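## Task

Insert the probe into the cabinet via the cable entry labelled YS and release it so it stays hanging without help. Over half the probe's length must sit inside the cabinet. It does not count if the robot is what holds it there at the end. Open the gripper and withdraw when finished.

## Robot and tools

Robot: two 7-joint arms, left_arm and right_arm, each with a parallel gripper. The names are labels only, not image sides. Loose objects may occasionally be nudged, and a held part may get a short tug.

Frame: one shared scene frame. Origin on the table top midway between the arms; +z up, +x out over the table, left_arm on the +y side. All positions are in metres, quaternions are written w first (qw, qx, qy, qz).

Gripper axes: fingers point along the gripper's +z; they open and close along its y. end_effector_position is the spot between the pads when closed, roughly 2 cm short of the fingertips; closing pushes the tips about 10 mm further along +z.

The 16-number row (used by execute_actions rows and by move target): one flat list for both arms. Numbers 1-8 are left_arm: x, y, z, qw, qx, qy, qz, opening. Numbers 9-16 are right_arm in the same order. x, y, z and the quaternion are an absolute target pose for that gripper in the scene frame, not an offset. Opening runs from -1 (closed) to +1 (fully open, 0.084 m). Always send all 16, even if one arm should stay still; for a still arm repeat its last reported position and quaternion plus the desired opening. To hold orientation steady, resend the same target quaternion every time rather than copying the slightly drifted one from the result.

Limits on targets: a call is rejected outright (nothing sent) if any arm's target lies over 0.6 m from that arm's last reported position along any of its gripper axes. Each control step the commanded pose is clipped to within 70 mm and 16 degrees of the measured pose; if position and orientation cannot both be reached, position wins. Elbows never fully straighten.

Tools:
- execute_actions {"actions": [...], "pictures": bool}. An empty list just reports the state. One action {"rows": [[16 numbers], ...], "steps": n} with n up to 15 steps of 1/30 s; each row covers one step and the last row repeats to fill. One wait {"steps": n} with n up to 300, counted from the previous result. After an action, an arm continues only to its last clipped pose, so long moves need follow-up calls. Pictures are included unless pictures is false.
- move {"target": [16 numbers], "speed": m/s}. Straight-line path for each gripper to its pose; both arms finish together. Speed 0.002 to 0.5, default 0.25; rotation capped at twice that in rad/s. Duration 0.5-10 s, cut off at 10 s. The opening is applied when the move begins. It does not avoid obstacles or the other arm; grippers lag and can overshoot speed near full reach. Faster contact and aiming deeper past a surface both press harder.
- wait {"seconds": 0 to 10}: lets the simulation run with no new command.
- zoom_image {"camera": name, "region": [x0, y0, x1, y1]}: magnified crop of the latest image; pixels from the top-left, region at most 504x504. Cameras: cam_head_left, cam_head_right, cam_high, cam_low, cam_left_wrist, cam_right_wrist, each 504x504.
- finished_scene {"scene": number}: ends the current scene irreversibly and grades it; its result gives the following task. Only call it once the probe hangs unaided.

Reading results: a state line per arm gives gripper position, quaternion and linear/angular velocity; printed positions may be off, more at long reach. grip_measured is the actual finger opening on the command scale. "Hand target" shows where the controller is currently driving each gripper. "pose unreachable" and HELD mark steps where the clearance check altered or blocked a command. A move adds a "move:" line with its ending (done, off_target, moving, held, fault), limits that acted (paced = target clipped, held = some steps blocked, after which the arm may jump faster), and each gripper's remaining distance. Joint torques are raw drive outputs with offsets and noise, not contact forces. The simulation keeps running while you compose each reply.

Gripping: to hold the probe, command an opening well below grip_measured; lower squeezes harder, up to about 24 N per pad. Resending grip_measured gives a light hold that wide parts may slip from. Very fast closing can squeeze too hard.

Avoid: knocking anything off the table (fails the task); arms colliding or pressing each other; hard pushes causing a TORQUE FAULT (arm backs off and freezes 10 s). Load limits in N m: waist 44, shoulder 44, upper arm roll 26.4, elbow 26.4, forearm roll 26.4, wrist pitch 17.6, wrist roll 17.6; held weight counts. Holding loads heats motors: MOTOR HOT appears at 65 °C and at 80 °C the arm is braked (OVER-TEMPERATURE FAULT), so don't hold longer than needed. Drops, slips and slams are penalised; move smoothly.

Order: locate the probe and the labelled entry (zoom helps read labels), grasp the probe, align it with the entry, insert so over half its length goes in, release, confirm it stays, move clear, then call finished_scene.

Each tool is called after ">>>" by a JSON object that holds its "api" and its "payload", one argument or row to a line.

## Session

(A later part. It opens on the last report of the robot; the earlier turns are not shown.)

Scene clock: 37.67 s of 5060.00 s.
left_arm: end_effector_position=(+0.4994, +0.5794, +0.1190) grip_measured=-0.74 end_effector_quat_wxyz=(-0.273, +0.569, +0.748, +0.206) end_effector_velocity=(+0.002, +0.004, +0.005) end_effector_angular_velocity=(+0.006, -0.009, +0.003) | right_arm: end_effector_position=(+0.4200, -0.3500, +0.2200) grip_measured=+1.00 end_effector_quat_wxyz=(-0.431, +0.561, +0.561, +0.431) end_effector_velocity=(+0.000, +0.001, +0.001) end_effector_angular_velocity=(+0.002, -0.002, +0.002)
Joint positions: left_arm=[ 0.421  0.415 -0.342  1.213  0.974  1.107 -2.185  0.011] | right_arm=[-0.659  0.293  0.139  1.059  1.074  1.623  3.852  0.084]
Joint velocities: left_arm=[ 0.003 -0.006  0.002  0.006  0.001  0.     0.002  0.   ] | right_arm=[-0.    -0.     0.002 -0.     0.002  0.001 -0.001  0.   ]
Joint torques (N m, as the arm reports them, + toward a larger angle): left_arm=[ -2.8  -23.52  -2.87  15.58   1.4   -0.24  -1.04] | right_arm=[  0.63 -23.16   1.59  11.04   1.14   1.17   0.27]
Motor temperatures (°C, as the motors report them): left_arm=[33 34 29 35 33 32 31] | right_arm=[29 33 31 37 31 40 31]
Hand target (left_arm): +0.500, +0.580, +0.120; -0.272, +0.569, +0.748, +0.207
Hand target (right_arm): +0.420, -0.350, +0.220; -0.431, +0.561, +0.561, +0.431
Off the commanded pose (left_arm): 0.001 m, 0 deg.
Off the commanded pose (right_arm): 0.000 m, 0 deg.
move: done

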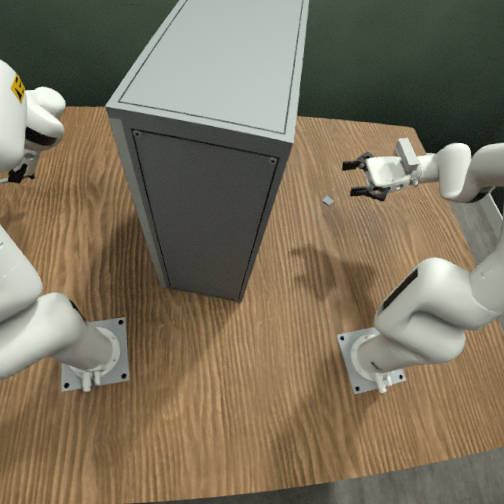

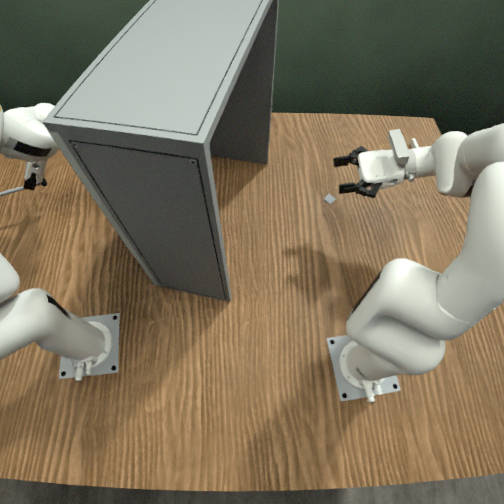

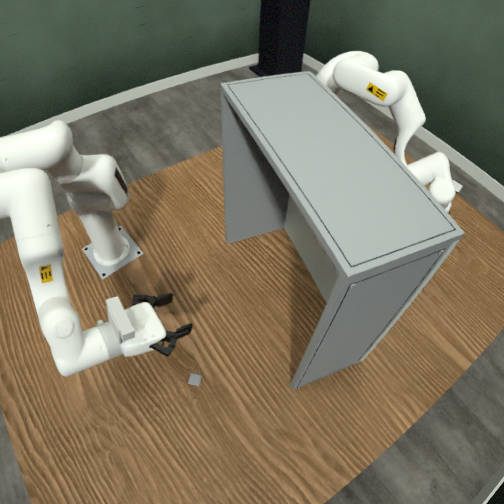

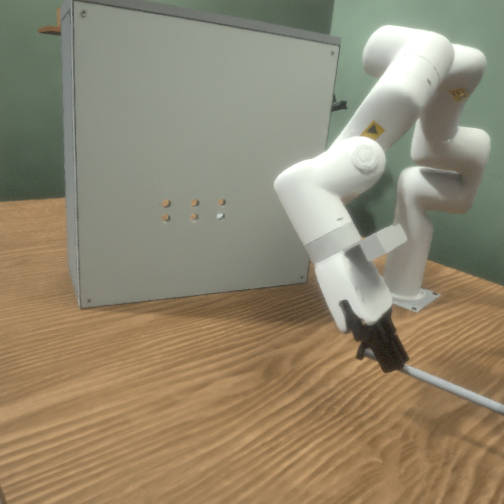

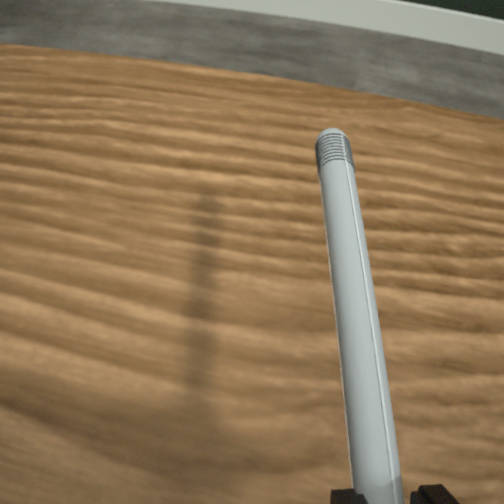

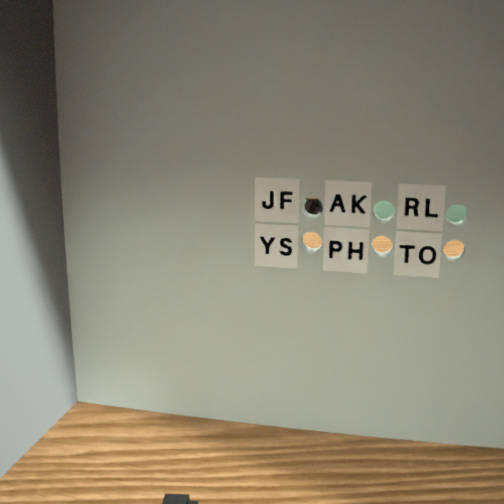

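>>> {"api": "move", "payload": {
  "target": [0.42,0.6,0.2,0,0.94,0,0.342,-1,0.42,-0.35,0.22,-0.43,0.56,0.56,0.43,1],
  "speed": 0.4
}}

>>> {"api": "move", "payload": {
  "target": [0.51,0.43,0.19,0.268,0.585,-0.736,0.213,-1,0.42,-0.35,0.22,-0.43,0.56,0.56,0.43,1],
  "speed": 0.4
}}

Scene clock: 47.93 s of 5060.00 s.
left_arm: end_effector_position=(+0.4197, +0.6000, +0.1989) grip_measured=-0.74 end_effector_quat_wxyz=(-0.001, +0.940, +0.000, +0.342) end_effector_velocity=(+0.003, -0.005, -0.002) end_effector_angular_velocity=(-0.005, +0.002, -0.011) | right_arm: end_effector_position=(+0.4200, -0.3500, +0.2200) grip_measured=+1.00 end_effector_quat_wxyz=(-0.431, +0.561, +0.561, +0.431) end_effector_velocity=(-0.000, +0.000, +0.000) end_effector_angular_velocity=(-0.002, -0.001, +0.003)
Joint positions: left_arm=[ 0.862  0.198  0.013  1.072  2.162 -0.721 -1.41   0.011] | right_arm=[-0.659  0.293  0.139  1.059  1.074  1.623  3.852  0.084]
Joint velocities: left_arm=[-0.006  0.004 -0.006 -0.001 -0.     0.    -0.001 -0.   ] | right_arm=[ 0.     0.     0.001  0.001 -0.002 -0.    -0.    -0.   ]
Joint torques (N m, as the arm reports them, + toward a larger angle): left_arm=[ -2.62 -18.98  -0.65  14.37  -1.71  -1.13  -1.  ] | right_arm=[  0.6  -23.34   1.54  11.02   1.22   1.11   0.23]
Motor temperatures (°C, as the motors report them): left_arm=[33 34 29 35 33 32 31] | right_arm=[29 33 31 37 31 40 31]
Hand target (left_arm): +0.420, +0.600, +0.199; -0.001, +0.940, -0.000, +0.342
Hand target (right_arm): +0.420, -0.350, +0.220; -0.431, +0.561, +0.561, +0.431
Off the commanded pose (left_arm): 0.001 m, 0 deg.
Off the commanded pose (right_arm): 0.000 m, 0 deg.
After step 90, 4.17 s passed at rest.
move: done

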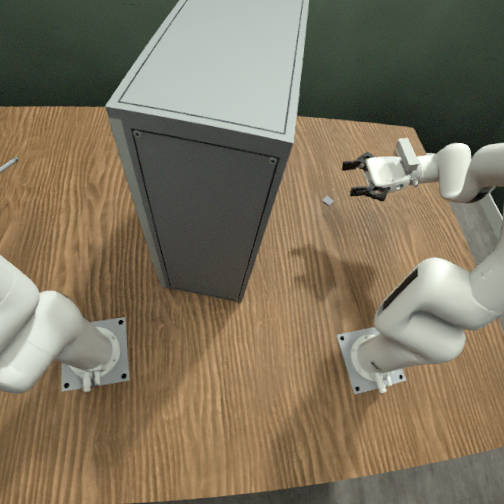

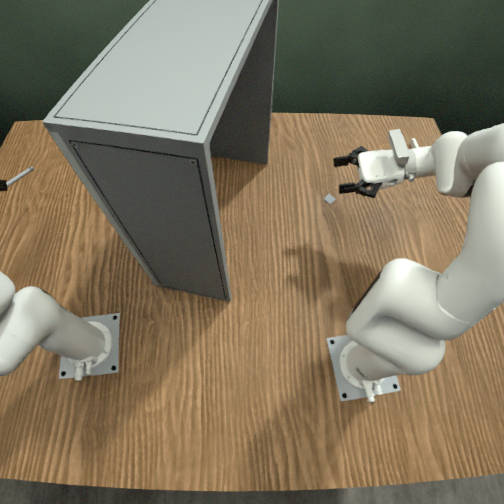

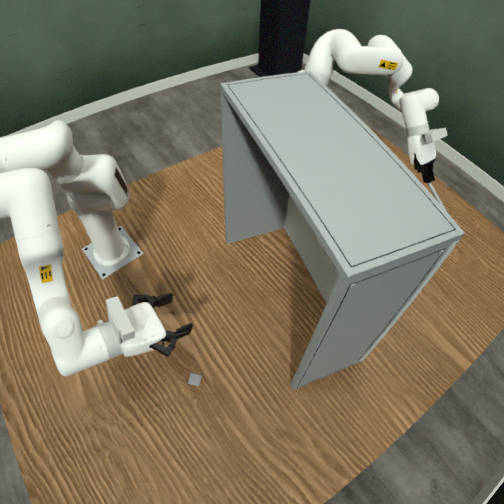

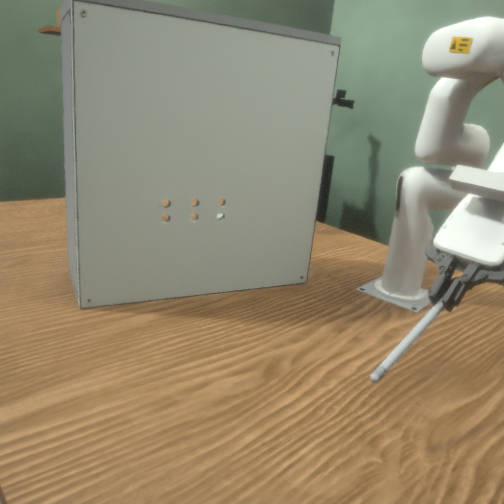

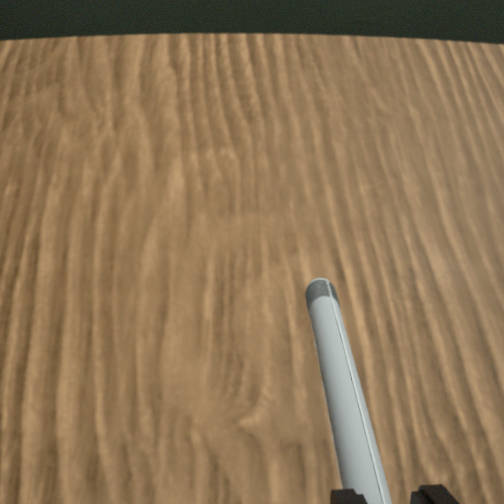

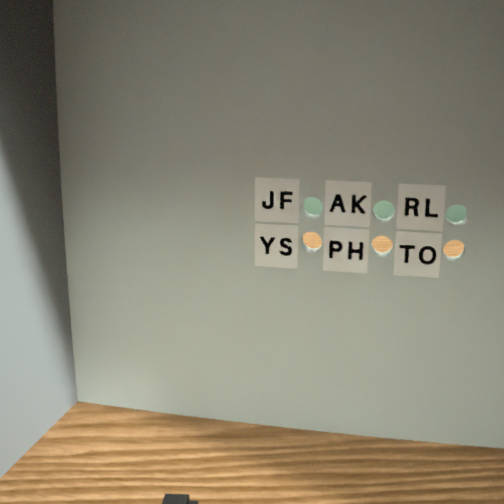

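Scene clock: 50.67 s of 5060.00 s.
left_arm: end_effector_position=(+0.5102, +0.4302, +0.1900) grip_measured=-0.74 end_effector_quat_wxyz=(-0.223, -0.601, +0.731, -0.234) end_effector_velocity=(+0.000, -0.002, -0.001) end_effector_angular_velocity=(-0.004, +0.006, -0.013) | right_arm: end_effector_position=(+0.4200, -0.3500, +0.2200) grip_measured=+1.00 end_effector_quat_wxyz=(-0.431, +0.561, +0.561, +0.431) end_effector_velocity=(+0.000, -0.000, -0.000) end_effector_angular_velocity=(-0.001, +0.001, -0.002)
Joint positions: left_arm=[ 0.434  1.096 -0.315  2.458  2.837 -1.69  -0.979  0.011] | right_arm=[-0.659  0.293  0.139  1.059  1.074  1.623  3.852  0.084]
Joint velocities: left_arm=[ 0.063  0.049 -0.277  0.048  0.224 -0.    -0.098 -0.   ] | right_arm=[-0.    -0.    -0.001 -0.     0.    -0.001  0.001 -0.   ]
Joint torques (N m, as the arm reports them, + toward a larger angle): left_arm=[ -2.81 -30.33  -3.93  13.01  -1.22  -1.5   -1.05] | right_arm=[  0.68 -23.23   1.68  11.     1.17   1.2    0.25]
Motor temperatures (°C, as the motors report them): left_arm=[33 34 29 35 33 32 31] | right_arm=[29 33 31 37 31 40 31]
Hand target (left_arm): +0.510, +0.430, +0.190; -0.223, -0.600, +0.732, -0.234
Hand target (right_arm): +0.420, -0.350, +0.220; -0.431, +0.561, +0.561, +0.431
Off the commanded pose (left_arm): 0.000 m, 6 deg.
Off the commanded pose (right_arm): 0.000 m, 0 deg.
joint sent to its limit (left arm) — the command would take joint 6 (wrist pitch) past its lower limit, so that joint was sent only as far as its limit.
move: off_target (left_arm)

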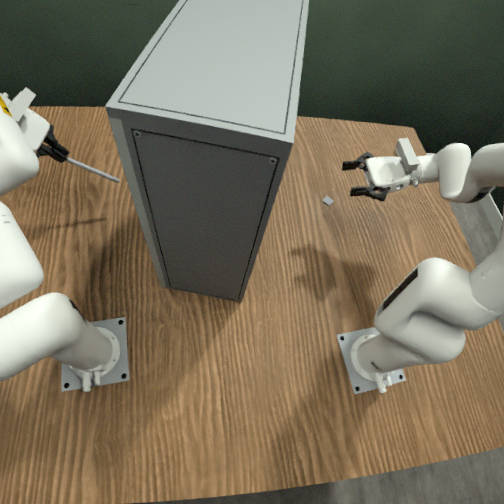

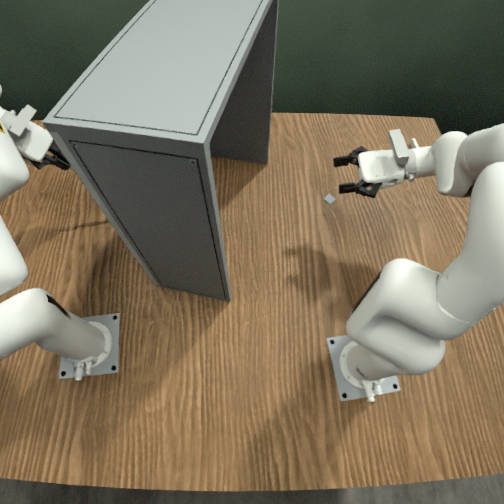

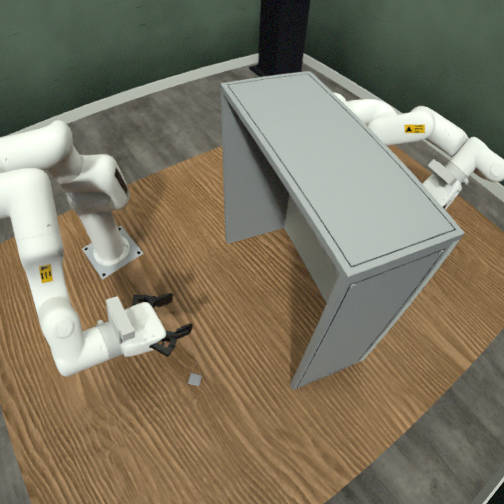

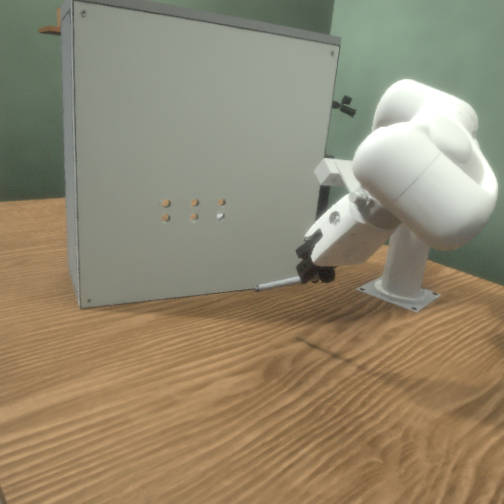

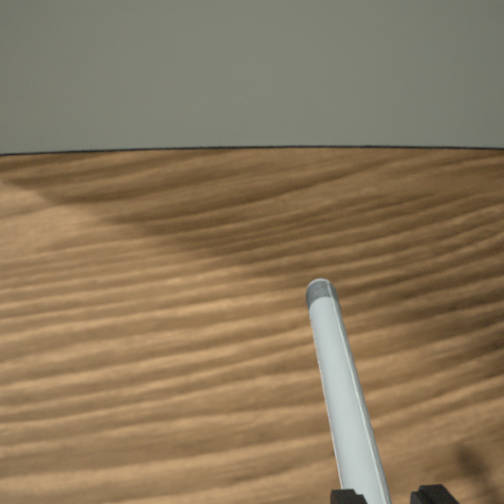

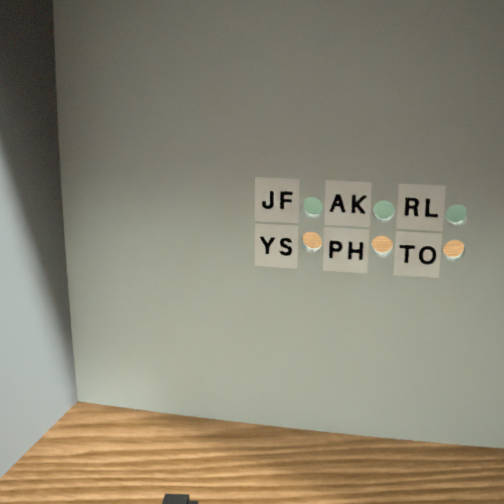

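>>> {"api": "move", "payload": {
  "target": [0.5,0.42,0.18,0.443,0.521,-0.632,0.365,-1,0.42,-0.35,0.22,-0.43,0.56,0.56,0.43,1],
  "speed": 0.12
}}

Scene clock: 63.43 s of 5060.00 s.
left_arm: end_effector_position=(+0.4994, +0.4189, +0.1798) grip_measured=-0.74 end_effector_quat_wxyz=(-0.367, -0.574, +0.608, -0.408) end_effector_velocity=(+0.000, +0.000, -0.000) end_effector_angular_velocity=(-0.008, +0.005, +0.003) | right_arm: end_effector_position=(+0.4200, -0.3500, +0.2200) grip_measured=+1.00 end_effector_quat_wxyz=(-0.431, +0.561, +0.561, +0.431) end_effector_velocity=(-0.000, +0.000, +0.000) end_effector_angular_velocity=(+0.001, +0.001, +0.001)
Joint positions: left_arm=[ 0.721  1.384 -0.996  2.414  3.029 -1.69  -1.196  0.011] | right_arm=[-0.659  0.293  0.139  1.059  1.074  1.623  3.852  0.084]
Joint velocities: left_arm=[ 0.021  0.043 -0.142  0.011  0.12  -0.    -0.064  0.   ] | right_arm=[ 0.     0.     0.001 -0.     0.     0.     0.    -0.   ]
Joint torques (N m, as the arm reports them, + toward a larger angle): left_arm=[ -2.95 -30.38  -9.06   7.72  -1.41  -0.96  -1.01] | right_arm=[  0.65 -23.31   1.53  11.03   1.26   1.2    0.25]
Motor temperatures (°C, as the motors report them): left_arm=[33 35 30 35 33 32 31] | right_arm=[29 33 31 38 31 40 31]
Hand target (left_arm): +0.499, +0.419, +0.180; +0.368, +0.574, -0.607, +0.408
Hand target (right_arm): +0.420, -0.350, +0.220; -0.431, +0.561, +0.561, +0.431
Off the commanded pose (left_arm): 0.001 m, 12 deg.
Off the commanded pose (right_arm): 0.000 m, 0 deg.
joint sent to its limit (left arm) — the command would take joint 6 (wrist pitch) past its lower limit, so that joint was sent only as far as its limit.
After step 90, 7.00 s passed at rest.
move: off_target (left_arm)

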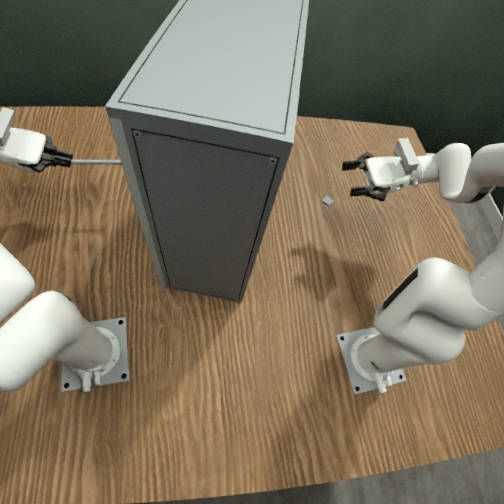

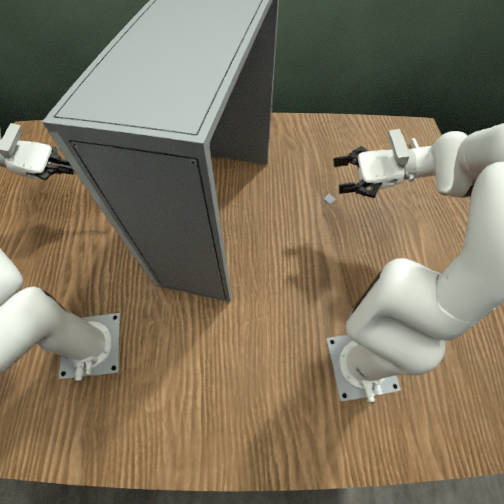

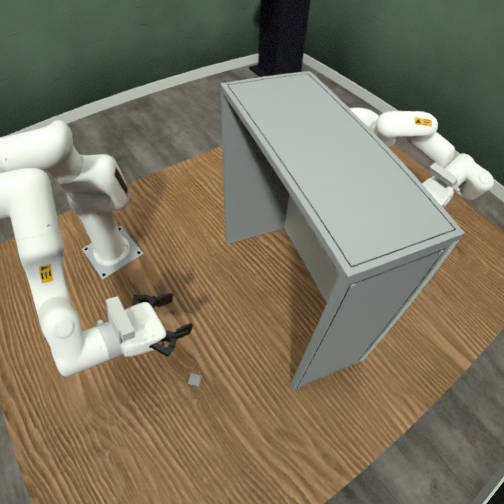

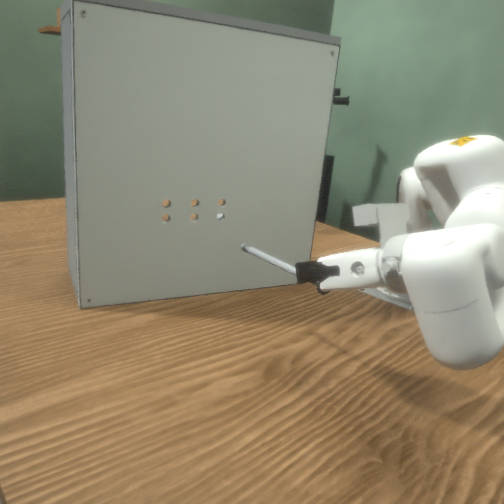

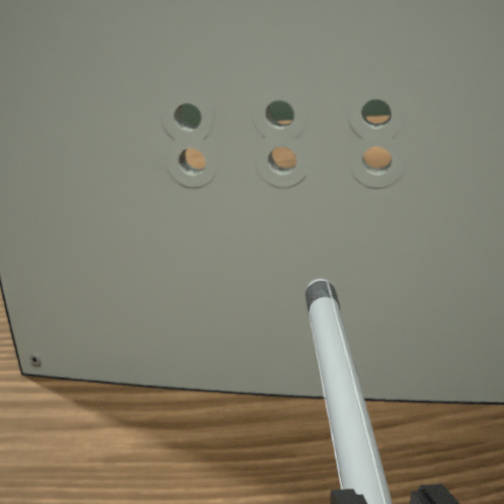

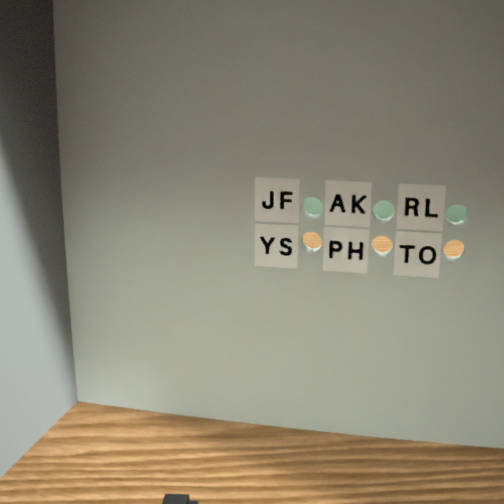

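>>> {"api": "move", "payload": {
  "target": [0.476,0.33,0.195,0.443,0.521,-0.632,0.365,-1,0.42,-0.35,0.22,-0.43,0.56,0.56,0.43,1],
  "speed": 0.06
}}

Scene clock: 83.20 s of 5060.00 s.
left_arm: end_effector_position=(+0.4759, +0.3301, +0.1947) grip_measured=-0.74 end_effector_quat_wxyz=(-0.443, -0.521, +0.632, -0.365) end_effector_velocity=(+0.000, +0.001, -0.000) end_effector_angular_velocity=(+0.002, -0.000, +0.003) | right_arm: end_effector_position=(+0.4200, -0.3500, +0.2200) grip_measured=+1.00 end_effector_quat_wxyz=(-0.431, +0.561, +0.561, +0.431) end_effector_velocity=(+0.000, -0.000, +0.000) end_effector_angular_velocity=(+0.000, -0.000, -0.002)
Joint positions: left_arm=[ 0.711  1.305 -1.05   2.096  3.007 -1.606 -1.251  0.011] | right_arm=[-0.659  0.293  0.139  1.059  1.074  1.623  3.852  0.084]
Joint velocities: left_arm=[ 0.002 -0.001  0.001 -0.     0.001  0.001 -0.    -0.   ] | right_arm=[-0.    -0.    -0.001 -0.     0.001  0.    -0.    -0.   ]
Joint torques (N m, as the arm reports them, + toward a larger angle): left_arm=[ -2.62 -27.95 -11.91   7.12  -1.94  -0.95  -1.07] | right_arm=[  0.55 -23.18   1.66  11.05   1.15   1.12   0.3 ]
Motor temperatures (°C, as the motors report them): left_arm=[33 35 30 34 33 32 31] | right_arm=[29 33 31 38 31 40 31]
Hand target (left_arm): +0.476, +0.330, +0.195; -0.443, -0.521, +0.632, -0.365
Hand target (right_arm): +0.420, -0.350, +0.220; -0.431, +0.561, +0.561, +0.431
Off the commanded pose (left_arm): 0.000 m, 0 deg.
Off the commanded pose (right_arm): 0.000 m, 0 deg.
After step 90, 14.70 s passed at rest.
move: done

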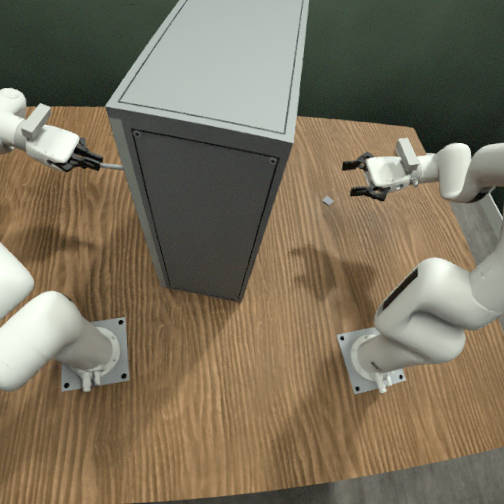

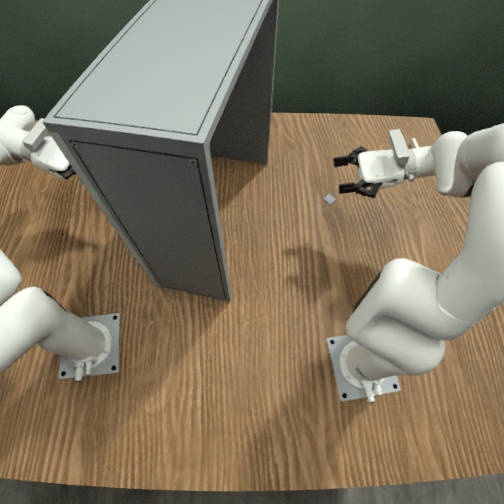

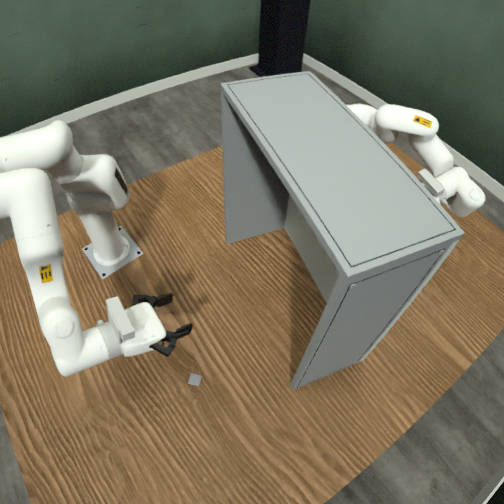

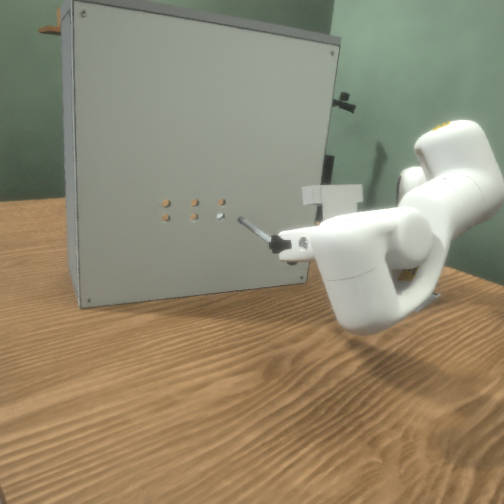

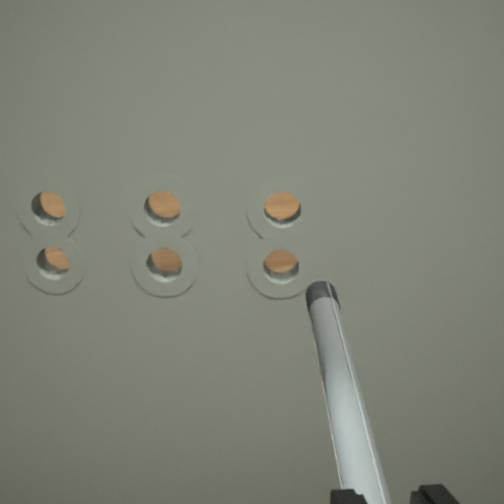

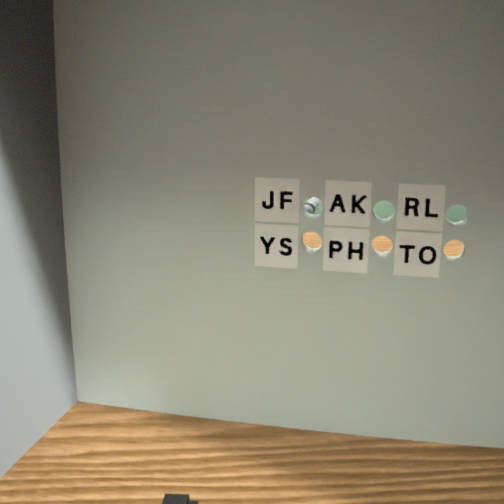

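>>> {"api": "move", "payload": {
  "target": [0.492,0.316,0.193,0.443,0.521,-0.632,0.365,-1,0.42,-0.35,0.22,-0.43,0.56,0.56,0.43,1],
  "speed": 0.04
}}

>>> {"api": "zoom_image", "payload": {
  "camera": "cam_low",
  "region": [180,180,300,260]
}}

Scene clock: 90.93 s of 5060.00 s.
left_arm: end_effector_position=(+0.4920, +0.3161, +0.1931) grip_measured=-0.74 end_effector_quat_wxyz=(-0.443, -0.521, +0.632, -0.365) end_effector_velocity=(+0.001, +0.002, +0.001) end_effector_angular_velocity=(+0.001, -0.002, +0.004) | right_arm: end_effector_position=(+0.4200, -0.3500, +0.2200) grip_measured=+1.00 end_effector_quat_wxyz=(-0.431, +0.561, +0.561, +0.431) end_effector_velocity=(+0.000, +0.000, +0.000) end_effector_angular_velocity=(-0.000, -0.000, +0.000)
Joint positions: left_arm=[ 0.63   1.337 -1.045  2.201  3.004 -1.624 -1.273  0.011] | right_arm=[-0.659  0.293  0.139  1.059  1.074  1.623  3.852  0.084]
Joint velocities: left_arm=[-0.002  0.     0.001  0.01  -0.001 -0.004 -0.001 -0.   ] | right_arm=[-0. -0.  0. -0.  0. -0. -0.  0.]
Joint torques (N m, as the arm reports them, + toward a larger angle): left_arm=[ -2.8  -28.62 -11.15   7.44  -1.77  -0.92  -0.98] | right_arm=[  0.63 -23.36   1.56  11.01   1.18   1.18   0.34]
Motor temperatures (°C, as the motors report them): left_arm=[33 35 31 33 33 32 31] | right_arm=[29 33 31 38 31 40 31]
Hand target (left_arm): +0.492, +0.316, +0.193; -0.443, -0.521, +0.632, -0.365
Hand target (right_arm): +0.420, -0.350, +0.220; -0.431, +0.561, +0.561, +0.431
Off the commanded pose (left_arm): 0.000 m, 0 deg.
Off the commanded pose (right_arm): 0.000 m, 0 deg.
After step 90, 3.90 s passed at rest.
move: done

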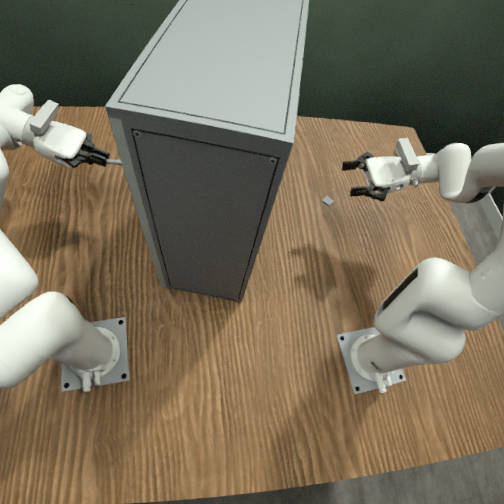

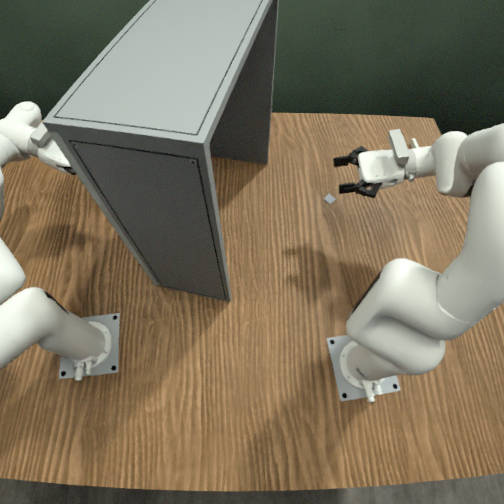

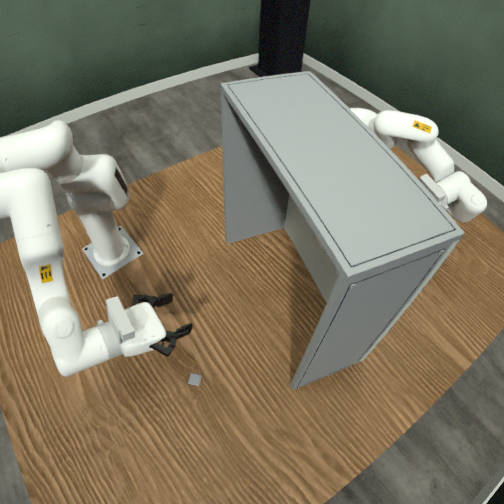

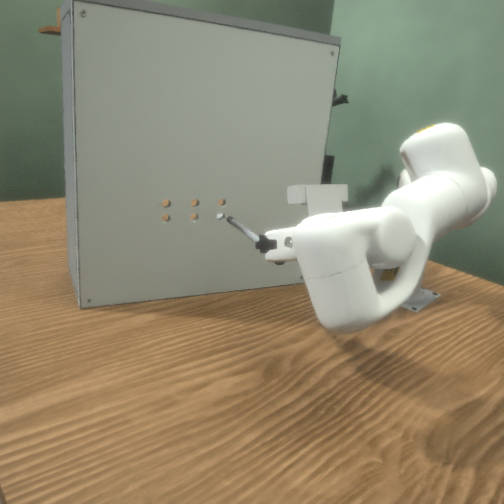

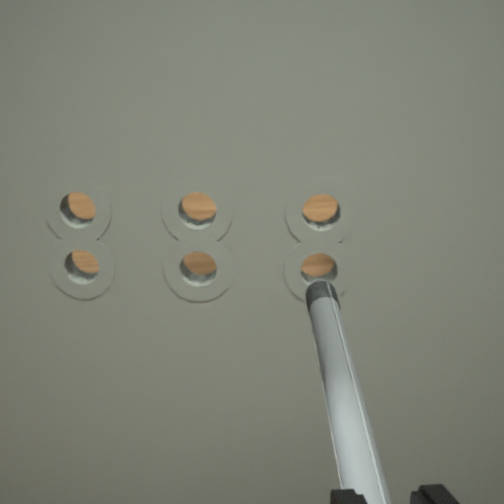

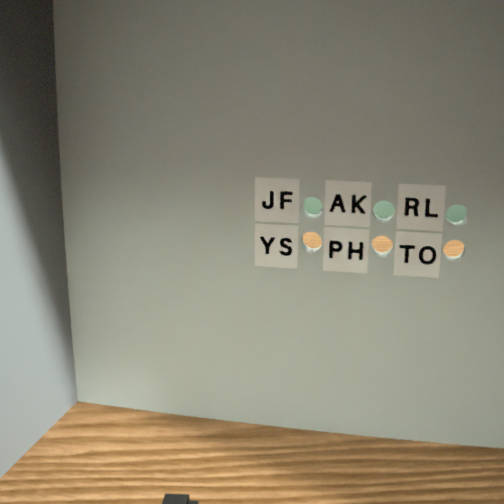

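Region (180, 180, 300, 260) of cam_low's 504x504 image, scaled by 4.200, with more detail than that image has.

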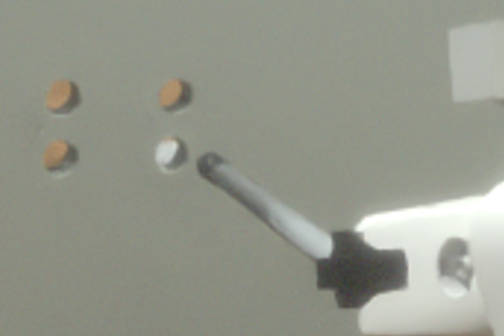

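>>> {"api": "move", "payload": {
  "target": [0.4845,0.292,0.188,0.443,0.521,-0.632,0.365,-1,0.42,-0.35,0.22,-0.43,0.56,0.56,0.43,1],
  "speed": 0.02
}}

>>> {"api": "zoom_image", "payload": {
  "camera": "cam_low",
  "region": [180,180,300,260]
}}

Scene clock: 98.20 s of 5060.00 s.
left_arm: end_effector_position=(+0.4845, +0.2921, +0.1879) grip_measured=-0.74 end_effector_quat_wxyz=(-0.443, -0.521, +0.632, -0.365) end_effector_velocity=(+0.000, +0.000, -0.000) end_effector_angular_velocity=(+0.001, -0.001, +0.002) | right_arm: end_effector_position=(+0.4200, -0.3500, +0.2200) grip_measured=+1.00 end_effector_quat_wxyz=(-0.431, +0.561, +0.561, +0.431) end_effector_velocity=(+0.000, +0.000, -0.000) end_effector_angular_velocity=(+0.000, +0.000, +0.000)
Joint positions: left_arm=[ 0.672  1.302 -1.058  2.045  2.998 -1.522 -1.265  0.011] | right_arm=[-0.659  0.293  0.139  1.059  1.074  1.623  3.852  0.084]
Joint velocities: left_arm=[ 0.003 -0.001 -0.001 -0.003  0.001  0.003  0.    -0.   ] | right_arm=[ 0.     0.     0.001 -0.     0.    -0.001  0.    -0.   ]
Joint torques (N m, as the arm reports them, + toward a larger angle): left_arm=[ -2.85 -27.76 -12.37   7.22  -2.01  -0.98  -1.11] | right_arm=[  0.73 -23.2    1.58  11.03   1.15   1.18   0.32]
Motor temperatures (°C, as the motors report them): left_arm=[33 35 31 33 33 32 31] | right_arm=[29 33 31 38 31 40 31]
Hand target (left_arm): +0.484, +0.292, +0.188; -0.443, -0.521, +0.632, -0.365
Hand target (right_arm): +0.420, -0.350, +0.220; -0.431, +0.561, +0.561, +0.431
Off the commanded pose (left_arm): 0.000 m, 0 deg.
Off the commanded pose (right_arm): 0.000 m, 0 deg.
After step 90, 2.73 s passed at rest.
move: done

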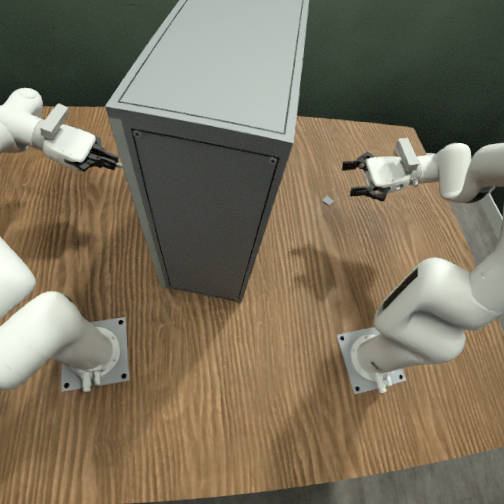

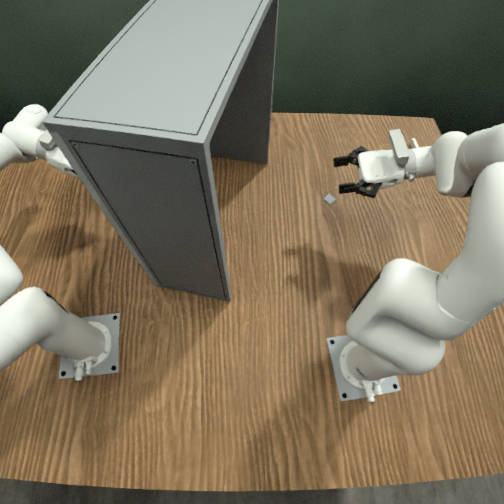

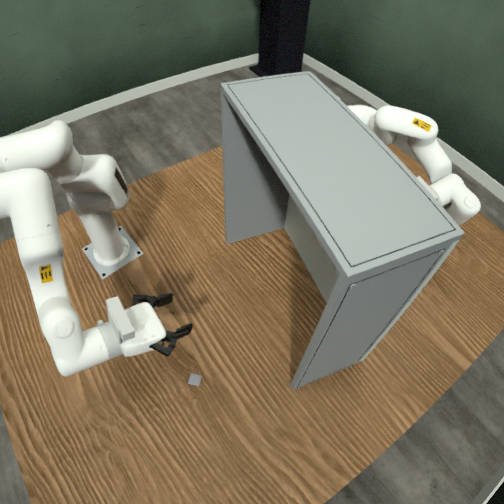

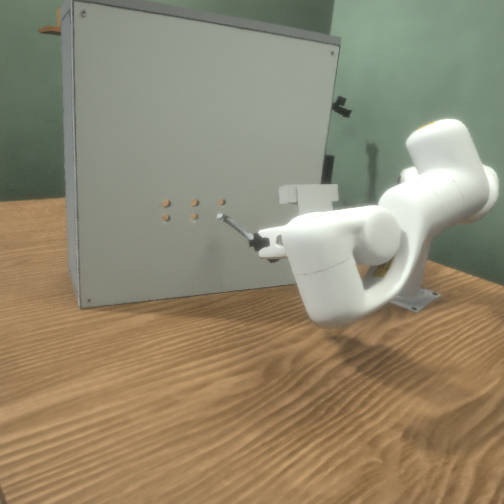

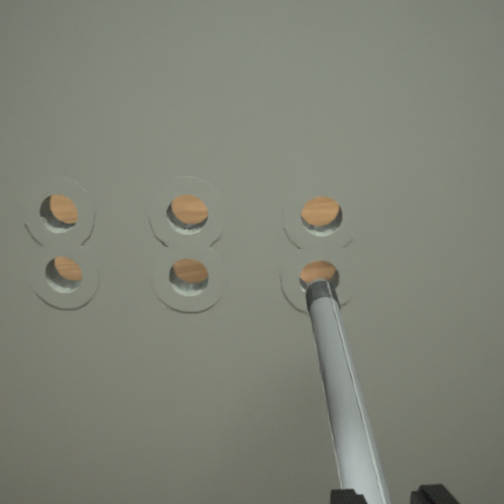

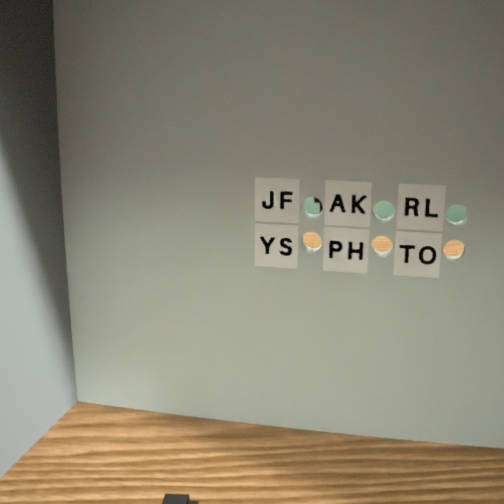

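Region (180, 180, 300, 260) of cam_low's 504x504 image, scaled by 4.200, with more detail than that image has.

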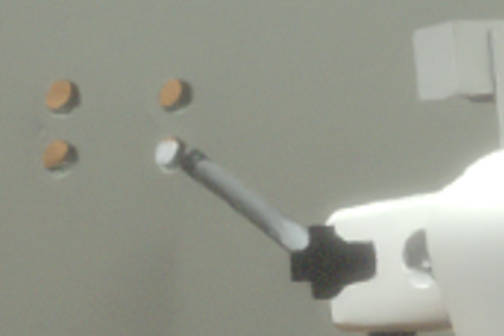

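>>> {"api": "move", "payload": {
  "target": [0.481,0.277,0.185,0.443,0.521,-0.632,0.365,-1,0.42,-0.35,0.22,-0.43,0.56,0.56,0.43,1],
  "speed": 0.012
}}

>>> {"api": "zoom_image", "payload": {
  "camera": "cam_low",
  "region": [195,190,255,230]
}}

>>> {"api": "zoom_image", "payload": {
  "camera": "cam_left_wrist",
  "region": [260,200,380,340]
}}

Scene clock: 105.57 s of 5060.00 s.
left_arm: end_effector_position=(+0.4810, +0.2770, +0.1849) grip_measured=-0.74 end_effector_quat_wxyz=(-0.443, -0.521, +0.632, -0.365) end_effector_velocity=(+0.001, +0.000, +0.000) end_effector_angular_velocity=(-0.002, -0.001, +0.004) | right_arm: end_effector_position=(+0.4200, -0.3500, +0.2200) grip_measured=+1.00 end_effector_quat_wxyz=(-0.431, +0.561, +0.561, +0.431) end_effector_velocity=(-0.000, +0.000, -0.000) end_effector_angular_velocity=(+0.001, -0.000, -0.000)
Joint positions: left_arm=[ 0.685  1.289 -1.065  1.975  2.993 -1.469 -1.263  0.011] | right_arm=[-0.659  0.293  0.139  1.059  1.074  1.623  3.852  0.084]
Joint velocities: left_arm=[ 0.002  0.001 -0.001 -0.001 -0.001  0.003  0.     0.   ] | right_arm=[-0.     0.     0.001 -0.001  0.001 -0.001 -0.001 -0.   ]
Joint torques (N m, as the arm reports them, + toward a larger angle): left_arm=[ -2.82 -26.75 -13.03   7.    -2.12  -0.82  -0.99] | right_arm=[  0.43 -23.14   1.62  11.     1.21   1.15   0.3 ]
Motor temperatures (°C, as the motors report them): left_arm=[33 35 31 33 33 32 31] | right_arm=[29 33 31 38 31 40 31]
Hand target (left_arm): +0.481, +0.277, +0.185; -0.443, -0.521, +0.632, -0.365
Hand target (right_arm): +0.420, -0.350, +0.220; -0.431, +0.561, +0.561, +0.431
Off the commanded pose (left_arm): 0.000 m, 0 deg.
Off the commanded pose (right_arm): 0.000 m, 0 deg.
After step 90, 2.83 s passed at rest.
move: done

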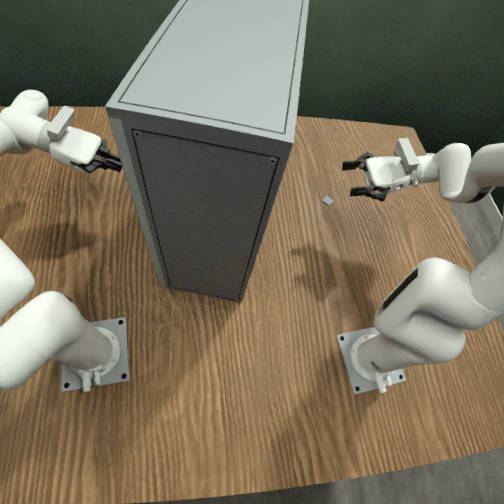

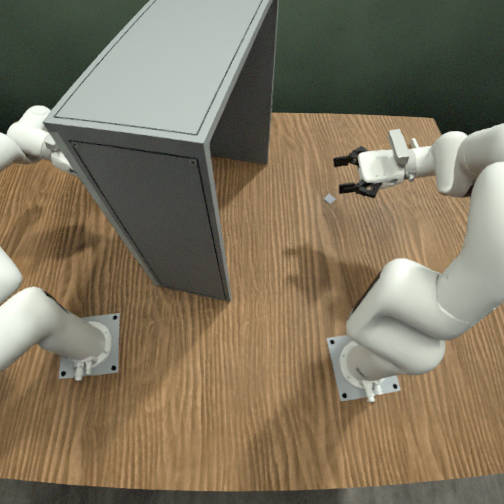

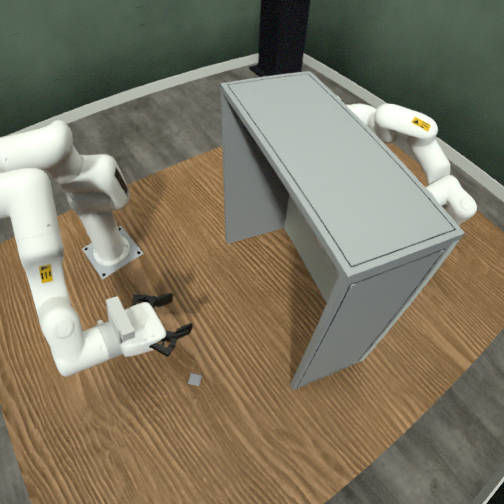

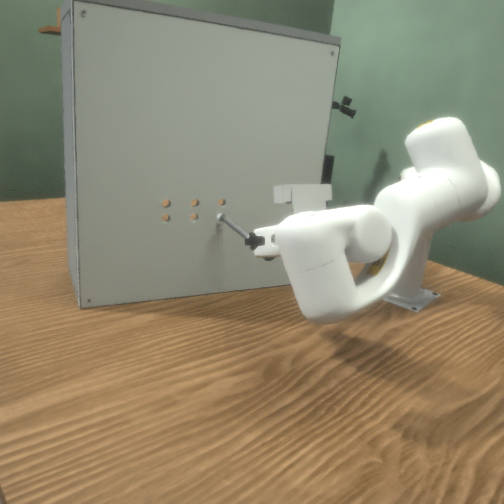

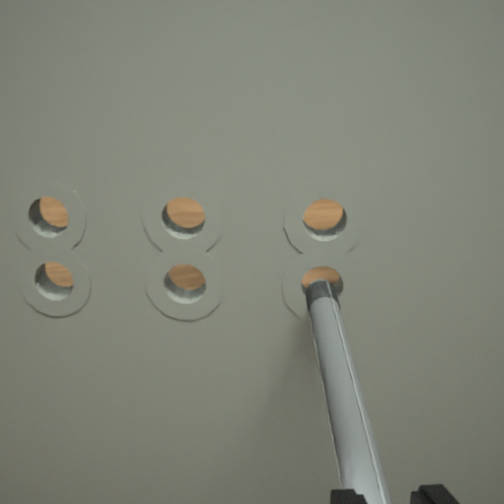

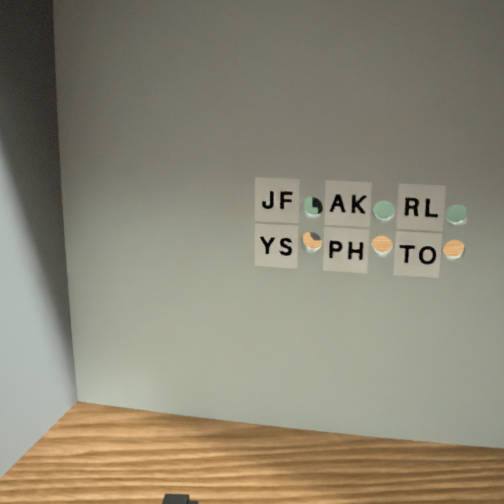

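Region (195, 190, 255, 230) of cam_low's 504x504 image, scaled by 8.400, with more detail than that image has.

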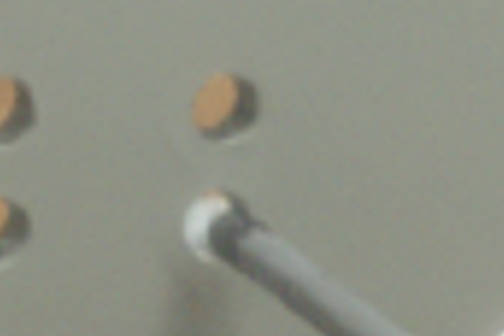

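Region (260, 200, 380, 340) of cam_left_wrist's 504x504 image, scaled by 3.600, with more detail than that image has; it fills the left 432 columns of this view, and the rest is white.

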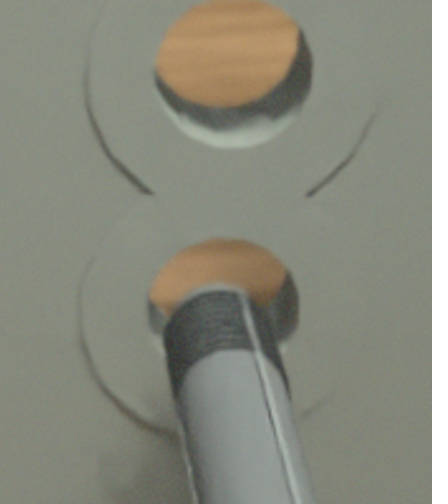

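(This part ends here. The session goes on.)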